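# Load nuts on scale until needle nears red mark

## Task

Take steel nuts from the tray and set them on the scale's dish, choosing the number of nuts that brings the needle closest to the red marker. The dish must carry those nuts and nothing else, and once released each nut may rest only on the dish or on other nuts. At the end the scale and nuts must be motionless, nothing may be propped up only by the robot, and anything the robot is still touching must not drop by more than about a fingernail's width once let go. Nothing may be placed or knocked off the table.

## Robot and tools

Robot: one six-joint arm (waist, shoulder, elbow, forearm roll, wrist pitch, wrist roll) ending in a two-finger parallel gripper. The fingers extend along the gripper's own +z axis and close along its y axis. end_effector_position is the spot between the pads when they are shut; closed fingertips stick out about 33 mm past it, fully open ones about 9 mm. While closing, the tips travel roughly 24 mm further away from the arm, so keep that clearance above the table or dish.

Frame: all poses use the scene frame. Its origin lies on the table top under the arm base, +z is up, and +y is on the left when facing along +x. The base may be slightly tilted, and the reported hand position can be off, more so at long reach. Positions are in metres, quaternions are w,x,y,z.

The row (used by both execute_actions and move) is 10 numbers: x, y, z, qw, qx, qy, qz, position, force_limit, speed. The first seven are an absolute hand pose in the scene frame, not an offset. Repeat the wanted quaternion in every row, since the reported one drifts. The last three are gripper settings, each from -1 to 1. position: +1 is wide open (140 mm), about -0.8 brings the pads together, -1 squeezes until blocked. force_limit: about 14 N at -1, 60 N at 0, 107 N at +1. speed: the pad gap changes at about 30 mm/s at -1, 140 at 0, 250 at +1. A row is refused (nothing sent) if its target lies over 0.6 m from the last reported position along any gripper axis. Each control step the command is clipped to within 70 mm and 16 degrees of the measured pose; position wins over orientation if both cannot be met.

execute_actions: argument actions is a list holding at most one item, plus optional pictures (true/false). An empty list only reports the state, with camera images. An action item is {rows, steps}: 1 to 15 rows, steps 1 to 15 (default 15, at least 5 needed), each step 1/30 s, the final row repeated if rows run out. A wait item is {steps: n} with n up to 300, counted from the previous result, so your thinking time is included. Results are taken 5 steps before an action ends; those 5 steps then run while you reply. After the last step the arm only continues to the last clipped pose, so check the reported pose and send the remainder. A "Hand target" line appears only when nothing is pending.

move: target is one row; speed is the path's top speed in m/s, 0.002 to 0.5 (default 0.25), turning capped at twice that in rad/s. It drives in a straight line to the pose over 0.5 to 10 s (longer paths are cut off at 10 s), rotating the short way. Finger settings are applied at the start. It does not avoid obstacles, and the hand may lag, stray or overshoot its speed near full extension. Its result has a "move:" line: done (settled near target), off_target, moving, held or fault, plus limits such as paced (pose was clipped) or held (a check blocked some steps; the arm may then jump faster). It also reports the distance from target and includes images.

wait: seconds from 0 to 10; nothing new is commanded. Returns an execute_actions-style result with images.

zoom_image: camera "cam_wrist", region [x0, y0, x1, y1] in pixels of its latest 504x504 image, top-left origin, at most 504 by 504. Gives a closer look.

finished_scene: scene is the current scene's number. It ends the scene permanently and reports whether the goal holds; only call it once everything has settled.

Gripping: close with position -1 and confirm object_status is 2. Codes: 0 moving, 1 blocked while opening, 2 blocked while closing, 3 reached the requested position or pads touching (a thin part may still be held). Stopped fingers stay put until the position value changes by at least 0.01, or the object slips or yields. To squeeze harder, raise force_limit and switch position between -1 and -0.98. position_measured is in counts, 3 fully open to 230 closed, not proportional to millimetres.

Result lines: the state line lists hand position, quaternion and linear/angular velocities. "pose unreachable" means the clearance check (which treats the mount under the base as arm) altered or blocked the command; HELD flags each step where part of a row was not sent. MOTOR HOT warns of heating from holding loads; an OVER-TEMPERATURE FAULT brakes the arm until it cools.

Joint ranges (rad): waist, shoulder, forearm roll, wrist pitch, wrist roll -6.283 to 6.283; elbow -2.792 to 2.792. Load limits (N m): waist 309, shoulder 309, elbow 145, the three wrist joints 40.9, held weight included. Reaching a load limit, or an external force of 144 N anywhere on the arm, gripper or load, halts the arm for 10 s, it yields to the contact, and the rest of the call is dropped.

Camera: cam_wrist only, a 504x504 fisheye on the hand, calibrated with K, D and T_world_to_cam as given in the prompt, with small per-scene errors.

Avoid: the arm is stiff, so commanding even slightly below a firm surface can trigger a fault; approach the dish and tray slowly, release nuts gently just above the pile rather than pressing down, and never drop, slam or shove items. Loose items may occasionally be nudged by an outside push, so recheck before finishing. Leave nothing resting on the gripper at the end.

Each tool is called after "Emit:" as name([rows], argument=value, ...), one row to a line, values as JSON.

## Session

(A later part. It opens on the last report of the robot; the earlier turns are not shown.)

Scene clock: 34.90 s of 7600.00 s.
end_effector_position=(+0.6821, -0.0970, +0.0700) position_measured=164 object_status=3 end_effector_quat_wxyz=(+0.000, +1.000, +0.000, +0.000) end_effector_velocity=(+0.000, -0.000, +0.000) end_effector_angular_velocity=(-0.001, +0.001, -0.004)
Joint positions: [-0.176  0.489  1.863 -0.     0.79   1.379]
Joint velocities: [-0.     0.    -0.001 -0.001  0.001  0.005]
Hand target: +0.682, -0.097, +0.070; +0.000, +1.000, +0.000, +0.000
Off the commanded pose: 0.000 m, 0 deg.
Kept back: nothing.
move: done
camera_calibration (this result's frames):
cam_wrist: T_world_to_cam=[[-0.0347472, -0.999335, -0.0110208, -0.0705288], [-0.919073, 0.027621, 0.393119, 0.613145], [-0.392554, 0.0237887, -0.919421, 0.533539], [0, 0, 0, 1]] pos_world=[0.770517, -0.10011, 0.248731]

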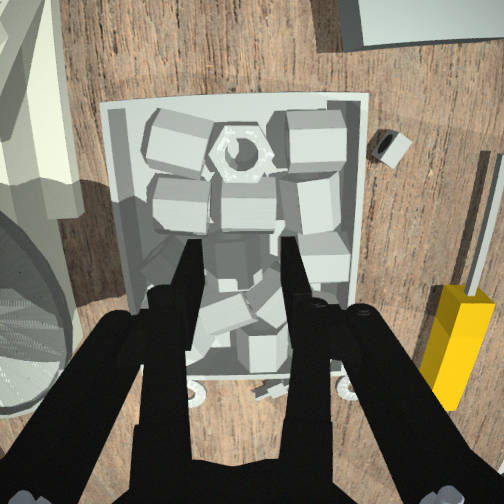

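Emit:
move(target=[0.681,-0.0965,0.066,0,1,0,0,-0.325,-0.3,-0.3], speed=0.01)

Emit:
move(target=[0.681,-0.0965,0.060,0,1,0,0,-0.325,-0.3,-0.3], speed=0.005)

Emit:
move(target=[0.681,-0.0965,0.052,0,1,0,0,-0.325,-0.3,-0.3], speed=0.006)

Emit:
move(target=[0.681,-0.0965,0.044,0,1,0,0,-0.325,-0.3,-0.3], speed=0.006)

Emit:
move(target=[0.681,-0.0965,0.044,0,1,0,0,-1,-0.3,-0.3])

Emit:
move(target=[0.681,-0.0965,0.15,0,1,0,0,-1,-0.3,-0.3], speed=0.15)

Emit:
move(target=[0.64,0.105,0.15,0,1,0,0,-1,-0.3,-0.3])

Scene clock: 35.90 s of 7600.00 s.
end_effector_position=(+0.6810, -0.0966, +0.0660) position_measured=170 object_status=3 end_effector_quat_wxyz=(+0.000, +1.000, +0.000, -0.000) end_effector_velocity=(-0.000, -0.000, -0.000) end_effector_angular_velocity=(-0.001, +0.000, +0.001)
Joint positions: [-0.176  0.492  1.867 -0.     0.782  1.38 ]
Joint velocities: [ 0.    -0.     0.001 -0.001 -0.001  0.   ]
Hand target: +0.681, -0.097, +0.066; +0.000, +1.000, -0.000, -0.000
Off the commanded pose: 0.000 m, 0 deg.
Kept back: nothing.
move: done
camera_calibration (this result's frames):
cam_wrist: T_world_to_cam=[[-0.0350656, -0.999325, -0.0109796, -0.0699952], [-0.91904, 0.0279286, 0.393175, 0.613718], [-0.392602, 0.0238776, -0.919398, 0.529489], [0, 0, 0, 1]] pos_world=[0.769456, -0.0997312, 0.244745]

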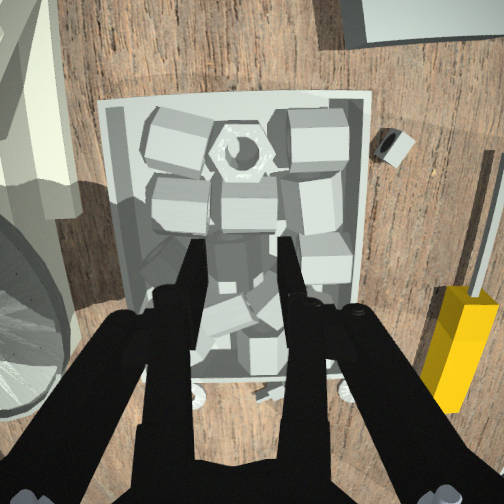

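Scene clock: 37.33 s of 7600.00 s.
end_effector_position=(+0.6810, -0.0965, +0.0600) position_measured=170 object_status=3 end_effector_quat_wxyz=(+0.000, +1.000, -0.000, +0.000) end_effector_velocity=(+0.000, -0.000, -0.000) end_effector_angular_velocity=(-0.001, -0.001, -0.000)
Joint positions: [-0.176  0.499  1.87  -0.     0.772  1.38 ]
Joint velocities: [ 0.     0.     0.    -0.001 -0.001  0.001]
Hand target: +0.681, -0.097, +0.060; +0.000, +1.000, -0.000, -0.000
Off the commanded pose: 0.000 m, 0 deg.
Kept back: nothing.
move: done
camera_calibration (this result's frames):
cam_wrist: T_world_to_cam=[[-0.0351917, -0.999319, -0.0111276, -0.0698905], [-0.919056, 0.0279875, 0.393133, 0.616106], [-0.392554, 0.0240619, -0.919414, 0.523954], [0, 0, 0, 1]] pos_world=[0.769456, -0.0996935, 0.238742]

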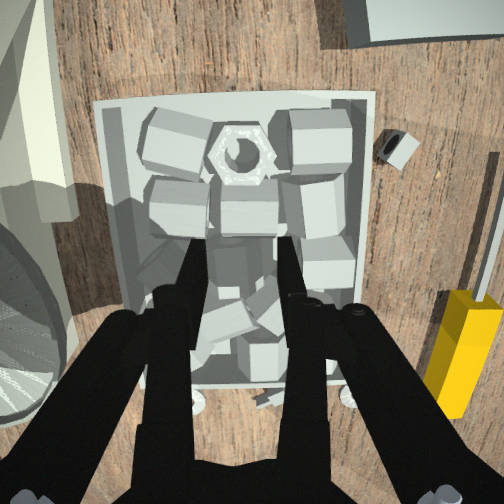

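Scene clock: 38.90 s of 7600.00 s.
end_effector_position=(+0.6809, -0.0965, +0.0520) position_measured=170 object_status=3 end_effector_quat_wxyz=(-0.000, +1.000, -0.000, -0.000) end_effector_velocity=(-0.000, +0.000, -0.001) end_effector_angular_velocity=(-0.000, +0.000, +0.001)
Joint positions: [-0.176  0.509  1.874 -0.     0.759  1.38 ]
Joint velocities: [ 0.     0.001  0.001 -0.    -0.001 -0.   ]
Hand target: +0.681, -0.097, +0.052; +0.000, +1.000, -0.000, -0.000
Off the commanded pose: 0.000 m, 0 deg.
Kept back: nothing.
move: done
camera_calibration (this result's frames):
cam_wrist: T_world_to_cam=[[-0.0352114, -0.999317, -0.0111766, -0.0699355], [-0.918975, 0.0279815, 0.393321, 0.61913], [-0.39274, 0.0241204, -0.919333, 0.516605], [0, 0, 0, 1]] pos_world=[0.769394, -0.0996726, 0.230634]

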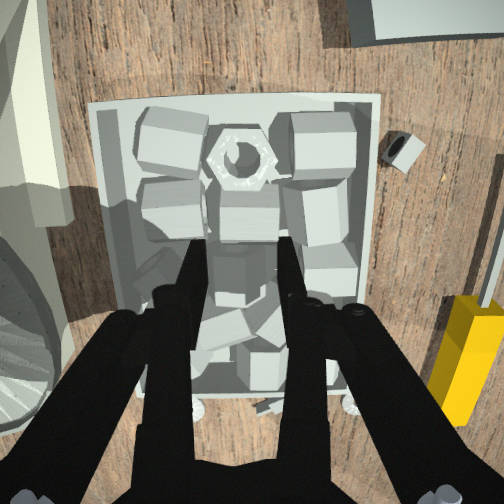

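Scene clock: 40.43 s of 7600.00 s.
end_effector_position=(+0.6810, -0.0965, +0.0440) position_measured=170 object_status=3 end_effector_quat_wxyz=(-0.000, +1.000, -0.000, -0.000) end_effector_velocity=(-0.000, +0.000, -0.001) end_effector_angular_velocity=(+0.000, +0.000, -0.000)
Joint positions: [-0.176  0.519  1.877 -0.     0.746  1.38 ]
Joint velocities: [-0.     0.001  0.     0.001 -0.001 -0.   ]
Hand target: +0.681, -0.097, +0.044; +0.000, +1.000, -0.000, -0.000
Off the commanded pose: 0.000 m, 0 deg.
Kept back: nothing.
move: done
camera_calibration (this result's frames):
cam_wrist: T_world_to_cam=[[-0.0352086, -0.999318, -0.0111486, -0.0700411], [-0.919047, 0.0279944, 0.393153, 0.622387], [-0.392572, 0.0240884, -0.919406, 0.509253], [0, 0, 0, 1]] pos_world=[0.769455, -0.0996837, 0.222736]

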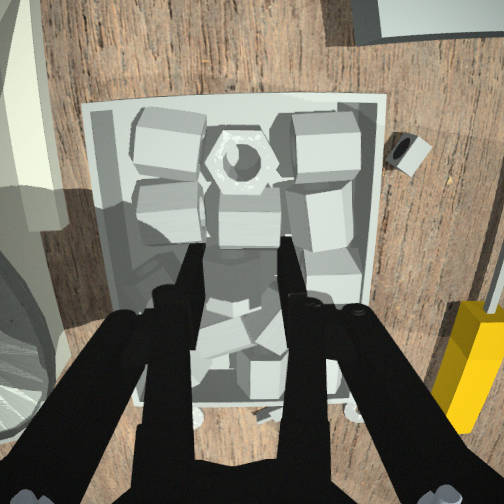

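Scene clock: 41.13 s of 7600.00 s.
end_effector_position=(+0.6810, -0.0965, +0.0440) position_measured=189 object_status=2 end_effector_quat_wxyz=(-0.000, +1.000, -0.000, +0.000) end_effector_velocity=(-0.000, -0.000, +0.000) end_effector_angular_velocity=(-0.000, -0.000, +0.000)
Joint positions: [-0.176  0.519  1.877 -0.     0.746  1.38 ]
Joint velocities: [ 0. -0.  0. -0. -0.  0.]
Hand target: +0.681, -0.097, +0.044; +0.000, +1.000, -0.000, -0.000
Off the commanded pose: 0.000 m, 0 deg.
Kept back: nothing.
move: done
camera_calibration (this result's frames):
cam_wrist: T_world_to_cam=[[-0.0352084, -0.999318, -0.0111454, -0.070041], [-0.919055, 0.0279959, 0.393133, 0.622398], [-0.392553, 0.0240848, -0.919414, 0.509218], [0, 0, 0, 1]] pos_world=[0.769447, -0.0996822, 0.222716]

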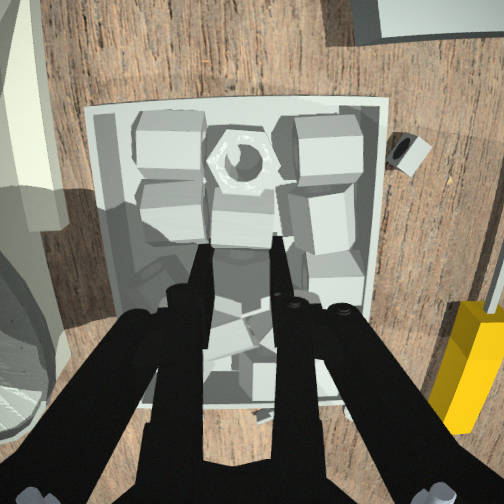

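Scene clock: 42.27 s of 7600.00 s.
end_effector_position=(+0.6809, -0.0964, +0.1499) position_measured=189 object_status=2 end_effector_quat_wxyz=(-0.000, +1.000, +0.000, -0.000) end_effector_velocity=(-0.000, -0.000, +0.001) end_effector_angular_velocity=(-0.001, +0.000, +0.000)
Joint positions: [-0.176  0.399  1.819  0.     0.923  1.38 ]
Joint velocities: [ 0.    -0.001 -0.    -0.001  0.002  0.001]
Hand target: +0.681, -0.096, +0.150; -0.000, +1.000, +0.000, +0.000
Off the commanded pose: 0.000 m, 0 deg.
Kept back: nothing.
move: done
camera_calibration (this result's frames):
cam_wrist: T_world_to_cam=[[-0.0350639, -0.999322, -0.0112623, -0.0688885], [-0.91905, 0.0278165, 0.393159, 0.58062], [-0.392579, 0.0241363, -0.919401, 0.606518], [0, 0, 0, 1]] pos_world=[0.769309, -0.0996317, 0.328582]

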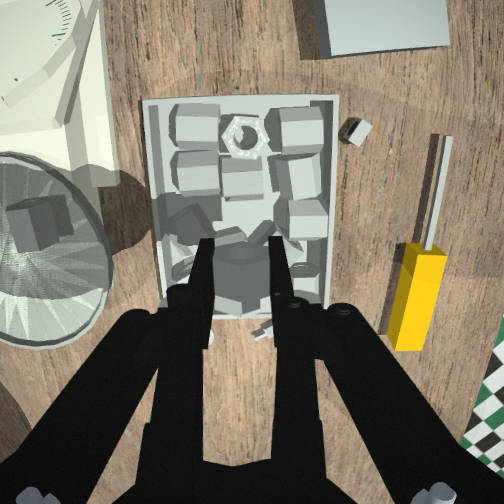

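Scene clock: 43.57 s of 7600.00 s.
end_effector_position=(+0.6396, +0.1049, +0.1500) position_measured=189 object_status=2 end_effector_quat_wxyz=(-0.000, +1.000, -0.000, -0.000) end_effector_velocity=(-0.001, +0.001, -0.001) end_effector_angular_velocity=(-0.001, +0.002, -0.000)
Joint positions: [0.124 0.347 1.899 0.001 0.896 1.679]
Joint velocities: [ 0.002  0.002  0.    -0.     0.     0.003]
Hand target: +0.640, +0.105, +0.150; -0.000, +1.000, -0.000, -0.000
Off the commanded pose: 0.000 m, 0 deg.
Kept back: nothing.
move: done
camera_calibration (this result's frames):
cam_wrist: T_world_to_cam=[[-0.0352579, -0.999306, -0.0120408, 0.131146], [-0.919035, 0.027688, 0.393202, 0.537067], [-0.392596, 0.0249294, -0.919373, 0.585511], [0, 0, 0, 1]] pos_world=[0.728076, 0.101588, 0.328706]

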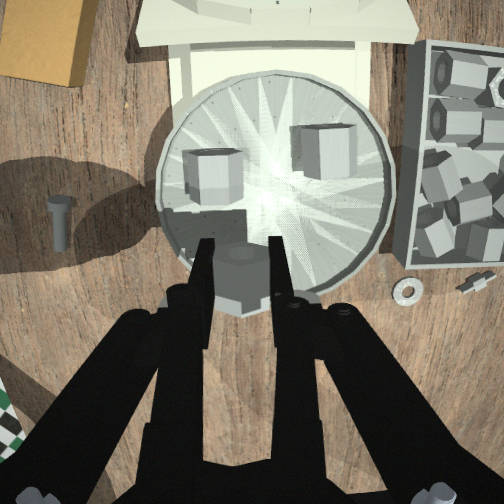

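Emit:
move(target=[0.637,0.10,0.105,0,1,0,0,-1,-0.3,-0.3], speed=0.05)

Emit:
move(target=[0.637,0.10,0.105,0,1,0,0,-0.3,-0.3,-0.6])

Emit:
move(target=[0.637,0.10,0.15,0,1,0,0,-0.3,-0.3,-0.3], speed=0.15)

Emit:
move(target=[0.62,-0.09,0.14,0,1,0,0,-0.3,-0.3,-0.3])

Emit:
zoom_image(camera="cam_wrist", region=[110,0,390,280])

Scene clock: 45.00 s of 7600.00 s.
end_effector_position=(+0.6371, +0.1000, +0.1051) position_measured=189 object_status=2 end_effector_quat_wxyz=(+0.000, +1.000, -0.000, +0.000) end_effector_velocity=(+0.000, -0.000, -0.001) end_effector_angular_velocity=(+0.000, -0.000, -0.000)
Joint positions: [ 0.118  0.393  1.934 -0.     0.814  1.673]
Joint velocities: [-0.001  0.001  0.001  0.    -0.002 -0.   ]
Hand target: +0.637, +0.100, +0.105; +0.000, +1.000, -0.000, +0.000
Off the commanded pose: 0.000 m, 0 deg.
Kept back: nothing.
move: done
camera_calibration (this result's frames):
cam_wrist: T_world_to_cam=[[-0.035244, -0.999317, -0.0110751, 0.125461], [-0.919055, 0.0280564, 0.39313, 0.552495], [-0.392551, 0.0240341, -0.919416, 0.54343], [0, 0, 0, 1]] pos_world=[0.725519, 0.0968135, 0.283826]

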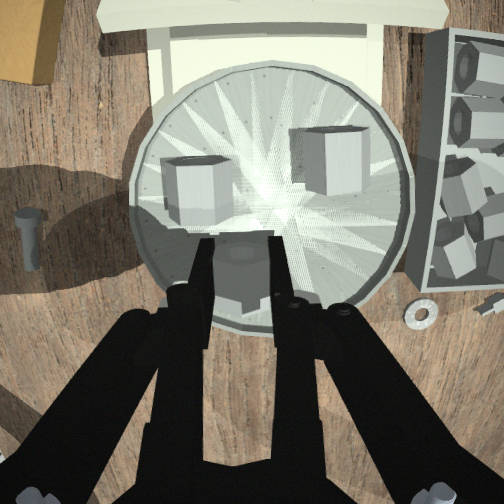

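Scene clock: 45.70 s of 7600.00 s.
end_effector_position=(+0.6370, +0.1000, +0.1050) position_measured=167 object_status=3 end_effector_quat_wxyz=(+0.000, +1.000, +0.000, +0.000) end_effector_velocity=(+0.000, -0.000, -0.000) end_effector_angular_velocity=(-0.000, -0.001, +0.001)
Joint positions: [ 0.118  0.393  1.935 -0.     0.814  1.673]
Joint velocities: [ 0.     0.    -0.    -0.001 -0.001  0.   ]
Hand target: +0.637, +0.100, +0.105; +0.000, +1.000, -0.000, +0.000
Off the commanded pose: 0.000 m, 0 deg.
Kept back: nothing.
move: done
camera_calibration (this result's frames):
cam_wrist: T_world_to_cam=[[-0.0351211, -0.999322, -0.0110719, 0.12536], [-0.919061, 0.0279448, 0.393124, 0.552487], [-0.392548, 0.0239827, -0.919419, 0.543302], [0, 0, 0, 1]] pos_world=[0.725445, 0.0968057, 0.283714]

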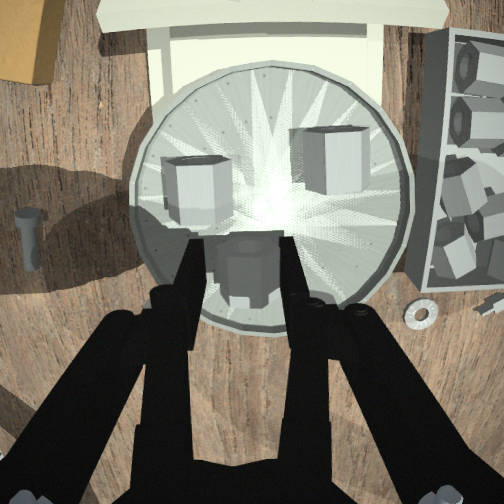

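Scene clock: 46.50 s of 7600.00 s.
end_effector_position=(+0.6369, +0.1000, +0.1499) position_measured=167 object_status=3 end_effector_quat_wxyz=(-0.000, +1.000, +0.000, -0.000) end_effector_velocity=(-0.001, -0.000, +0.001) end_effector_angular_velocity=(-0.001, +0.002, +0.001)
Joint positions: [ 0.118  0.342  1.906 -0.     0.893  1.673]
Joint velocities: [ 0.    -0.001 -0.001 -0.001  0.005 -0.   ]
Hand target: +0.637, +0.100, +0.150; -0.000, +1.000, +0.000, -0.000
Off the commanded pose: 0.000 m, 0 deg.
Kept back: nothing.
move: done
camera_calibration (this result's frames):
cam_wrist: T_world_to_cam=[[-0.0351365, -0.99932, -0.0111746, 0.125898], [-0.919039, 0.0279172, 0.393177, 0.53477], [-0.392598, 0.0240848, -0.919395, 0.584526], [0, 0, 0, 1]] pos_world=[0.725382, 0.0968046, 0.328558]

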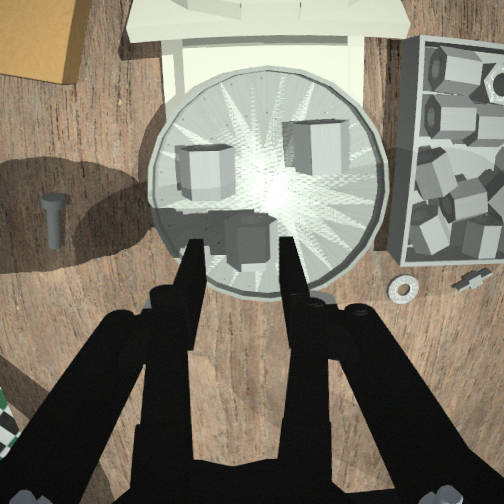

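Scene clock: 47.73 s of 7600.00 s.
end_effector_position=(+0.6204, -0.0901, +0.1400) position_measured=167 object_status=3 end_effector_quat_wxyz=(+0.000, +1.000, +0.000, +0.000) end_effector_velocity=(-0.000, -0.001, -0.001) end_effector_angular_velocity=(+0.001, +0.001, -0.001)
Joint positions: [-0.183  0.329  1.948 -0.001  0.864  1.373]
Joint velocities: [-0.003  0.002 -0.     0.001 -0.001 -0.003]
Hand target: +0.620, -0.090, +0.140; +0.000, +1.000, -0.000, +0.000
Off the commanded pose: 0.000 m, 0 deg.
Kept back: nothing.
move: done
camera_calibration (this result's frames):
cam_wrist: T_world_to_cam=[[-0.0351566, -0.99933, -0.0102126, -0.0648366], [-0.919131, 0.0283197, 0.392933, 0.528888], [-0.39238, 0.0232009, -0.919511, 0.573346], [0, 0, 0, 1]] pos_world=[0.708808, -0.0930732, 0.318718]

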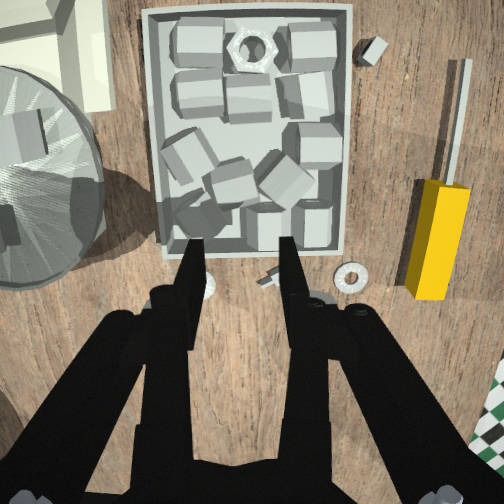

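Region (110, 0, 390, 280) of cam_wrist's 504x504 image, scaled by 1.800, with more detail than that image has.

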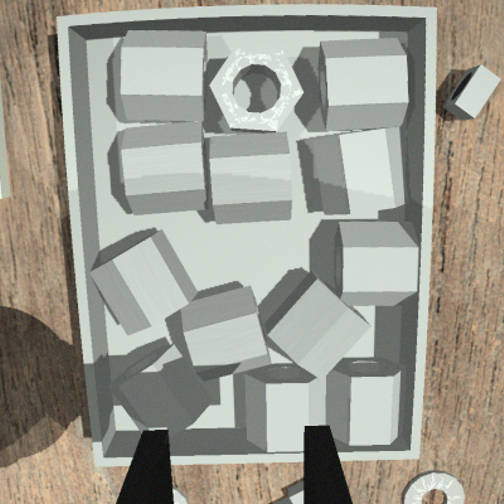

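Emit:
move(target=[0.706,-0.067,0.07,0,0.7071,-0.7071,0,-0.33,-0.3,-0.3], speed=0.4)

Emit:
zoom_image(camera="cam_wrist", region=[130,150,350,330])

Scene clock: 50.43 s of 7600.00 s.
end_effector_position=(+0.7060, -0.0669, +0.0702) position_measured=171 object_status=3 end_effector_quat_wxyz=(-0.000, +0.707, -0.707, -0.000) end_effector_velocity=(+0.001, -0.000, -0.000) end_effector_angular_velocity=(-0.003, -0.000, -0.005)
Joint positions: [-0.128  0.513  1.821  0.     0.808  2.998]
Joint velocities: [ 0.001  0.001 -0.001 -0.004 -0.     0.009]
Hand target: +0.706, -0.067, +0.070; -0.000, +0.707, -0.707, -0.000
Off the commanded pose: 0.000 m, 0 deg.
Kept back: nothing.
move: done
camera_calibration (this result's frames):
cam_wrist: T_world_to_cam=[[-0.999331, 0.0348134, -0.0111786, 0.710587], [0.0276125, 0.918951, 0.393405, 0.0254666], [0.0239684, 0.392833, -0.919297, 0.272928], [0, 0, 0, 1]] pos_world=[0.702867, -0.155356, 0.248827]

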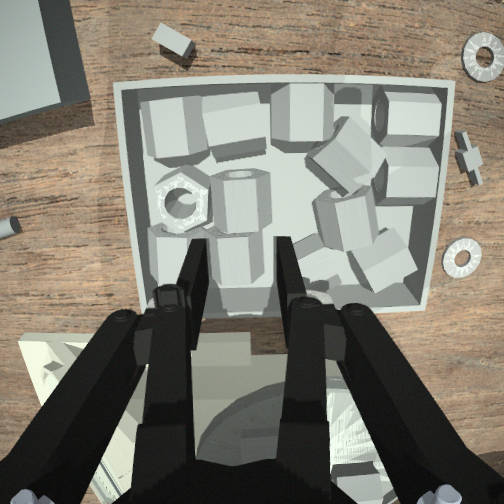

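Region (130, 150, 350, 330) of cam_wrist's 504x504 image, scaled by 2.291, with more detail than that image has; it fills the top 412 rows of this view, and the rest is white.

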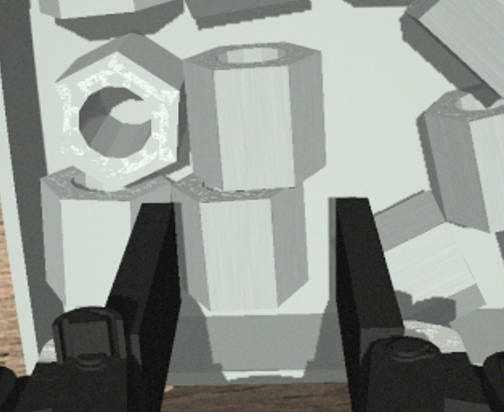

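Emit:
move(target=[0.704,-0.066,0.066,0,0.7071,-0.7071,0,-0.375,-0.3,-0.3], speed=0.01)

Emit:
move(target=[0.704,-0.066,0.059,0,0.7071,-0.7071,0,-0.375,-0.3,-0.3], speed=0.005)

Emit:
move(target=[0.704,-0.066,0.044,0,0.7071,-0.7071,0,-0.375,-0.3,-0.3], speed=0.006)

Emit:
move(target=[0.704,-0.066,0.044,0,0.7071,-0.7071,0,-1,-0.3,-0.3])

Emit:
move(target=[0.704,-0.066,0.15,0,0.7071,-0.7071,0,-1,-0.3,-0.3], speed=0.15)

Emit:
move(target=[0.642,0.04,0.15,0,0.7071,-0.7071,0,-1,-0.3,-0.3])

Scene clock: 51.40 s of 7600.00 s.
end_effector_position=(+0.7041, -0.0660, +0.0661) position_measured=176 object_status=3 end_effector_quat_wxyz=(-0.000, +0.707, -0.707, +0.000) end_effector_velocity=(-0.000, +0.001, -0.002) end_effector_angular_velocity=(+0.002, +0.002, -0.001)
Joint positions: [-0.127  0.515  1.827 -0.     0.799  2.999]
Joint velocities: [ 0.     0.002  0.001  0.002 -0.002  0.   ]
Hand target: +0.704, -0.066, +0.066; +0.000, +0.707, -0.707, +0.000
Off the commanded pose: 0.000 m, 0 deg.
Kept back: nothing.
move: done
camera_calibration (this result's frames):
cam_wrist: T_world_to_cam=[[-0.999318, 0.0351951, -0.0112006, 0.708554], [0.0279616, 0.91905, 0.393148, 0.0261253], [0.0241308, 0.392567, -0.919407, 0.268773], [0, 0, 0, 1]] pos_world=[0.700855, -0.15446, 0.244777]

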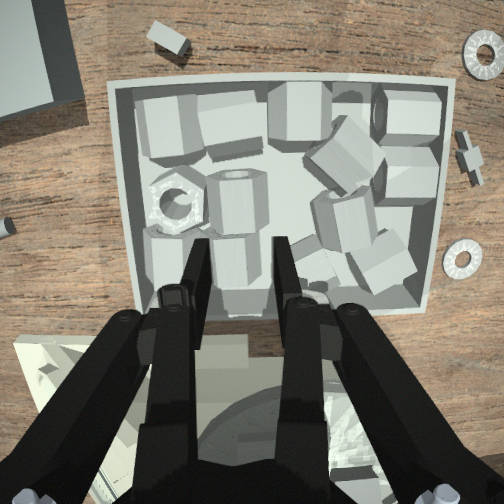

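Scene clock: 53.03 s of 7600.00 s.
end_effector_position=(+0.7040, -0.0660, +0.0590) position_measured=176 object_status=3 end_effector_quat_wxyz=(+0.000, +0.707, -0.707, +0.000) end_effector_velocity=(+0.000, +0.000, +0.001) end_effector_angular_velocity=(+0.001, -0.001, -0.001)
Joint positions: [-0.127  0.523  1.83  -0.     0.788  2.999]
Joint velocities: [-0.    -0.001  0.001  0.001 -0.001  0.   ]
Hand target: +0.704, -0.066, +0.059; +0.000, +0.707, -0.707, +0.000
Off the commanded pose: 0.000 m, 0 deg.
Kept back: nothing.
move: done
camera_calibration (this result's frames):
cam_wrist: T_world_to_cam=[[-0.99932, 0.0351458, -0.0111576, 0.708434], [0.0279345, 0.919073, 0.393097, 0.0289209], [0.0240703, 0.392518, -0.919429, 0.262347], [0, 0, 0, 1]] pos_world=[0.700829, -0.154455, 0.237745]

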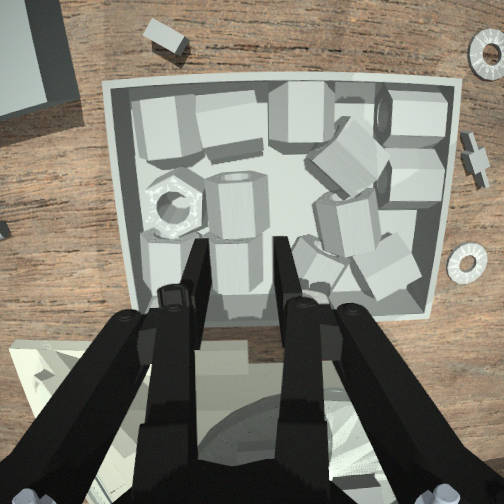

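Scene clock: 55.77 s of 7600.00 s.
end_effector_position=(+0.7040, -0.0660, +0.0440) position_measured=176 object_status=3 end_effector_quat_wxyz=(+0.000, +0.707, -0.707, +0.000) end_effector_velocity=(-0.001, -0.000, -0.000) end_effector_angular_velocity=(-0.000, +0.002, +0.001)
Joint positions: [-0.127  0.541  1.836 -0.     0.764  2.999]
Joint velocities: [ 0.     0.     0.    -0.001  0.001 -0.001]
Hand target: +0.704, -0.066, +0.044; +0.000, +0.707, -0.707, +0.000
Off the commanded pose: 0.000 m, 0 deg.
Kept back: nothing.
move: done
camera_calibration (this result's frames):
cam_wrist: T_world_to_cam=[[-0.999318, 0.035201, -0.0111366, 0.708268], [0.0279926, 0.919054, 0.393136, 0.0347609], [0.0240739, 0.392556, -0.919413, 0.248546], [0, 0, 0, 1]] pos_world=[0.700829, -0.154447, 0.222739]

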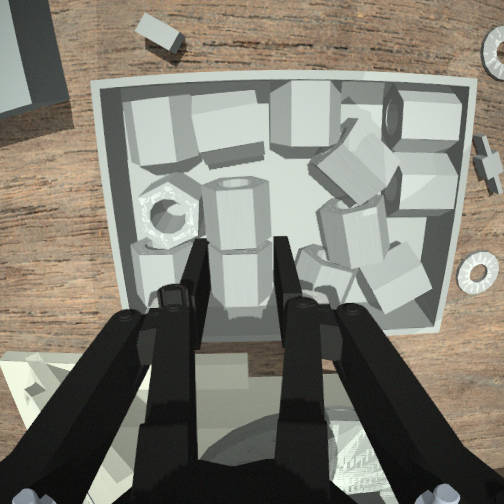

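Scene clock: 56.47 s of 7600.00 s.
end_effector_position=(+0.7040, -0.0660, +0.0440) position_measured=184 object_status=2 end_effector_quat_wxyz=(+0.000, +0.707, -0.707, -0.000) end_effector_velocity=(+0.001, -0.001, +0.000) end_effector_angular_velocity=(-0.002, -0.003, +0.001)
Joint positions: [-0.127  0.541  1.836 -0.     0.764  2.999]
Joint velocities: [-0.    -0.     0.    -0.002 -0.003 -0.   ]
Hand target: +0.704, -0.066, +0.044; +0.000, +0.707, -0.707, +0.000
Off the commanded pose: 0.000 m, 0 deg.
Kept back: nothing.
move: done
camera_calibration (this result's frames):
cam_wrist: T_world_to_cam=[[-0.999318, 0.0352132, -0.0111234, 0.708245], [0.0280087, 0.919049, 0.393147, 0.0347536], [0.0240669, 0.392567, -0.919408, 0.248526], [0, 0, 0, 1]] pos_world=[0.700807, -0.154443, 0.222712]

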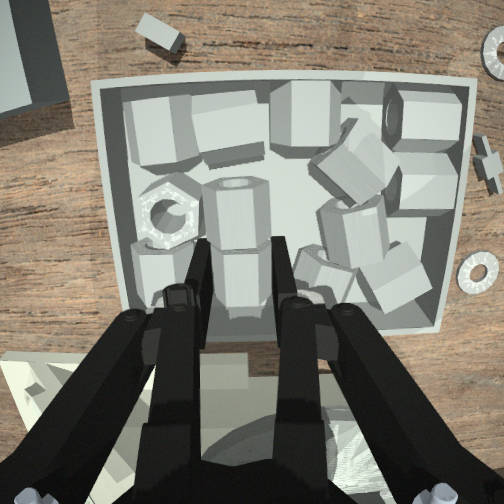

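Scene clock: 57.60 s of 7600.00 s.
end_effector_position=(+0.7039, -0.0659, +0.1499) position_measured=184 object_status=2 end_effector_quat_wxyz=(-0.000, +0.707, -0.707, -0.000) end_effector_velocity=(+0.000, +0.000, +0.001) end_effector_angular_velocity=(+0.001, -0.001, -0.001)
Joint positions: [-0.127  0.425  1.78   0.     0.937  2.999]
Joint velocities: [ 0.    -0.001 -0.001  0.001  0.001  0.   ]
Hand target: +0.704, -0.066, +0.150; -0.000, +0.707, -0.707, -0.000
Off the commanded pose: 0.000 m, 0 deg.
Kept back: nothing.
move: done
camera_calibration (this result's frames):
cam_wrist: T_world_to_cam=[[-0.999323, 0.0350692, -0.0111249, 0.70928], [0.027872, 0.918995, 0.393283, -0.00686766], [0.0240158, 0.392706, -0.91935, 0.345873], [0, 0, 0, 1]] pos_world=[0.700685, -0.154389, 0.32857]

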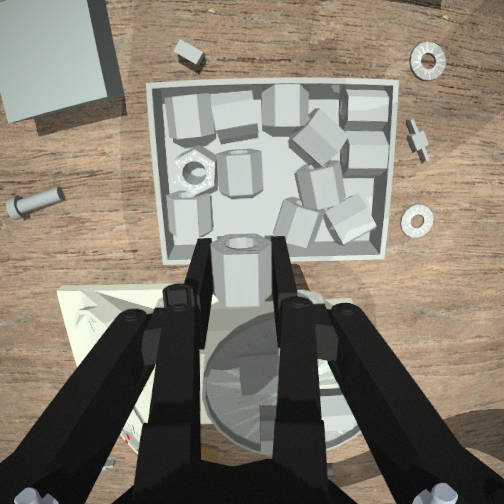

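Scene clock: 58.57 s of 7600.00 s.
end_effector_position=(+0.6418, +0.0398, +0.1499) position_measured=184 object_status=2 end_effector_quat_wxyz=(-0.000, +0.707, -0.707, -0.000) end_effector_velocity=(-0.000, +0.002, +0.000) end_effector_angular_velocity=(+0.000, -0.002, -0.000)
Joint positions: [0.024 0.34  1.909 0.    0.893 3.15 ]
Joint velocities: [ 0.002 -0.001  0.001  0.001 -0.002  0.002]
Hand target: +0.642, +0.040, +0.150; -0.000, +0.707, -0.707, -0.000
Off the commanded pose: 0.000 m, 0 deg.
Kept back: nothing.
move: done
camera_calibration (this result's frames):
cam_wrist: T_world_to_cam=[[-0.999317, 0.0352764, -0.0110154, 0.643555], [0.0280983, 0.918868, 0.393564, -0.102526], [0.0240053, 0.392986, -0.919231, 0.305813], [0, 0, 0, 1]] pos_world=[0.638655, -0.0486751, 0.328553]

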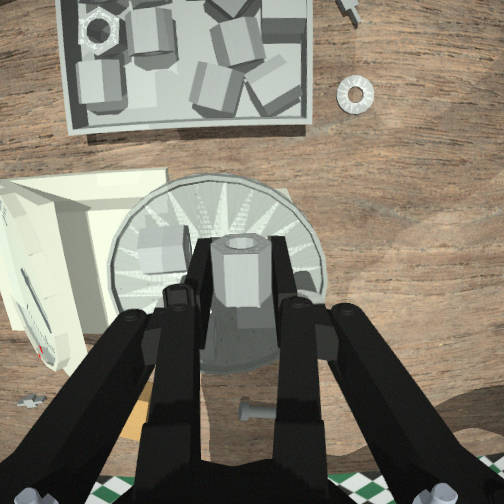

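Emit:
move(target=[0.642,0.043,0.105,0,0.7071,-0.7071,0,-1,-0.3,-0.3], speed=0.05)

Emit:
move(target=[0.642,0.043,0.105,0,0.7071,-0.7071,0,-0.36,-0.3,-0.6])

Emit:
move(target=[0.642,0.043,0.16,0,0.7071,-0.7071,0,-0.36,-0.3,-0.3], speed=0.15)

Emit:
move(target=[0.70,0.085,0.24,0,1,0,0,-0.36,-0.3,-0.3], speed=0.4)

Scene clock: 60.00 s of 7600.00 s.
end_effector_position=(+0.6421, +0.0430, +0.1051) position_measured=184 object_status=2 end_effector_quat_wxyz=(+0.000, +0.707, -0.707, +0.000) end_effector_velocity=(+0.000, +0.000, -0.001) end_effector_angular_velocity=(+0.000, -0.000, -0.001)
Joint positions: [ 0.029  0.391  1.937 -0.     0.813  3.155]
Joint velocities: [-0.     0.001  0.001  0.    -0.002  0.   ]
Hand target: +0.642, +0.043, +0.105; +0.000, +0.707, -0.707, +0.000
Off the commanded pose: 0.000 m, 0 deg.
Kept back: nothing.
move: done
camera_calibration (this result's frames):
cam_wrist: T_world_to_cam=[[-0.999317, 0.0352444, -0.0111457, 0.643187], [0.0280292, 0.919058, 0.393123, -0.0877097], [0.024099, 0.392542, -0.919418, 0.263408], [0, 0, 0, 1]] pos_world=[0.638858, -0.0454571, 0.283831]

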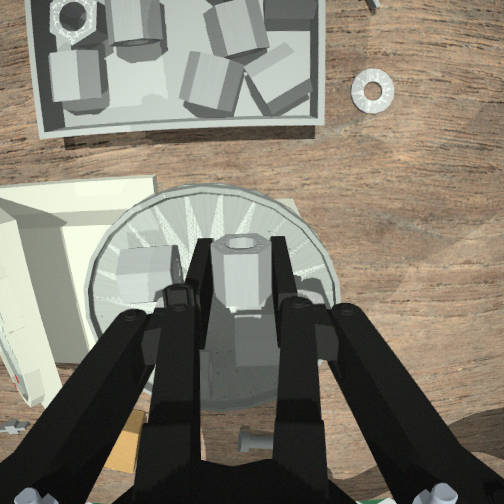

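Scene clock: 60.70 s of 7600.00 s.
end_effector_position=(+0.6420, +0.0430, +0.1050) position_measured=174 object_status=3 end_effector_quat_wxyz=(+0.000, +0.707, -0.707, +0.000) end_effector_velocity=(-0.001, +0.000, -0.001) end_effector_angular_velocity=(+0.001, +0.002, -0.002)
Joint positions: [ 0.029  0.391  1.937 -0.     0.813  3.155]
Joint velocities: [0.    0.001 0.    0.002 0.    0.001]
Hand target: +0.642, +0.043, +0.105; +0.000, +0.707, -0.707, +0.000
Off the commanded pose: 0.000 m, 0 deg.
Kept back: nothing.
move: done
camera_calibration (this result's frames):
cam_wrist: T_world_to_cam=[[-0.999317, 0.0352296, -0.0111466, 0.643134], [0.0280153, 0.91906, 0.39312, -0.087657], [0.0240939, 0.392539, -0.91942, 0.263294], [0, 0, 0, 1]] pos_world=[0.638807, -0.0454484, 0.283706]

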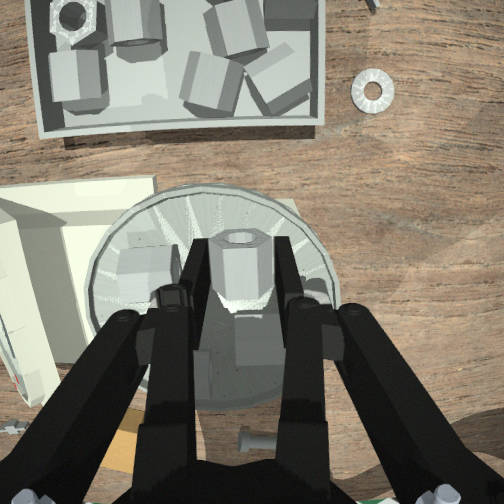

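Scene clock: 61.53 s of 7600.00 s.
end_effector_position=(+0.6419, +0.0430, +0.1599) position_measured=174 object_status=3 end_effector_quat_wxyz=(+0.000, +0.707, -0.707, +0.000) end_effector_velocity=(+0.000, +0.000, +0.001) end_effector_angular_velocity=(+0.000, -0.000, -0.001)
Joint positions: [ 0.029  0.33   1.901 -0.     0.91   3.155]
Joint velocities: [-0.    -0.    -0.001  0.     0.001  0.001]
Hand target: +0.642, +0.043, +0.160; -0.000, +0.707, -0.707, -0.000
Off the commanded pose: 0.000 m, 0 deg.
Kept back: nothing.
move: done
camera_calibration (this result's frames):
cam_wrist: T_world_to_cam=[[-0.999325, 0.0350166, -0.0111155, 0.643673], [0.0278319, 0.91907, 0.39311, -0.109114], [0.0239813, 0.392535, -0.919424, 0.313818], [0, 0, 0, 1]] pos_world=[0.638749, -0.0454401, 0.338581]

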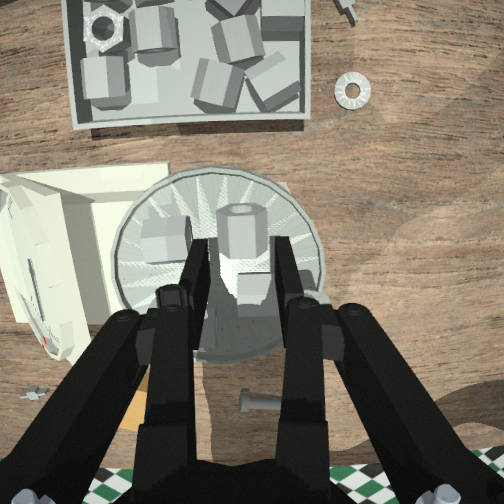

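Scene clock: 64.00 s of 7600.00 s.
end_effector_position=(+0.6998, +0.0852, +0.2401) position_measured=174 object_status=3 end_effector_quat_wxyz=(-0.000, +1.000, -0.000, -0.000) end_effector_velocity=(+0.001, -0.000, +0.001) end_effector_angular_velocity=(+0.002, -0.002, +0.004)
Joint positions: [0.088 0.344 1.71  0.    1.087 1.643]
Joint velocities: [-0.001 -0.    -0.001  0.002 -0.001 -0.006]
Hand target: +0.700, +0.085, +0.240; -0.000, +1.000, +0.000, -0.000
Off the commanded pose: 0.000 m, 0 deg.
Kept back: nothing.
move: done
camera_calibration (this result's frames):
cam_wrist: T_world_to_cam=[[-0.0353605, -0.999311, -0.0113116, 0.11452], [-0.91903, 0.0280691, 0.393188, 0.557469], [-0.3926, 0.0242991, -0.919388, 0.692464], [0, 0, 0, 1]] pos_world=[0.78824, 0.0819673, 0.418749]

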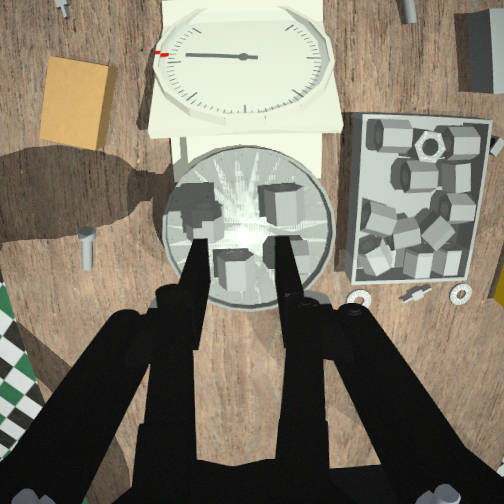

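Emit:
finished_scene(scene=2)

The scene is finished: the task was done.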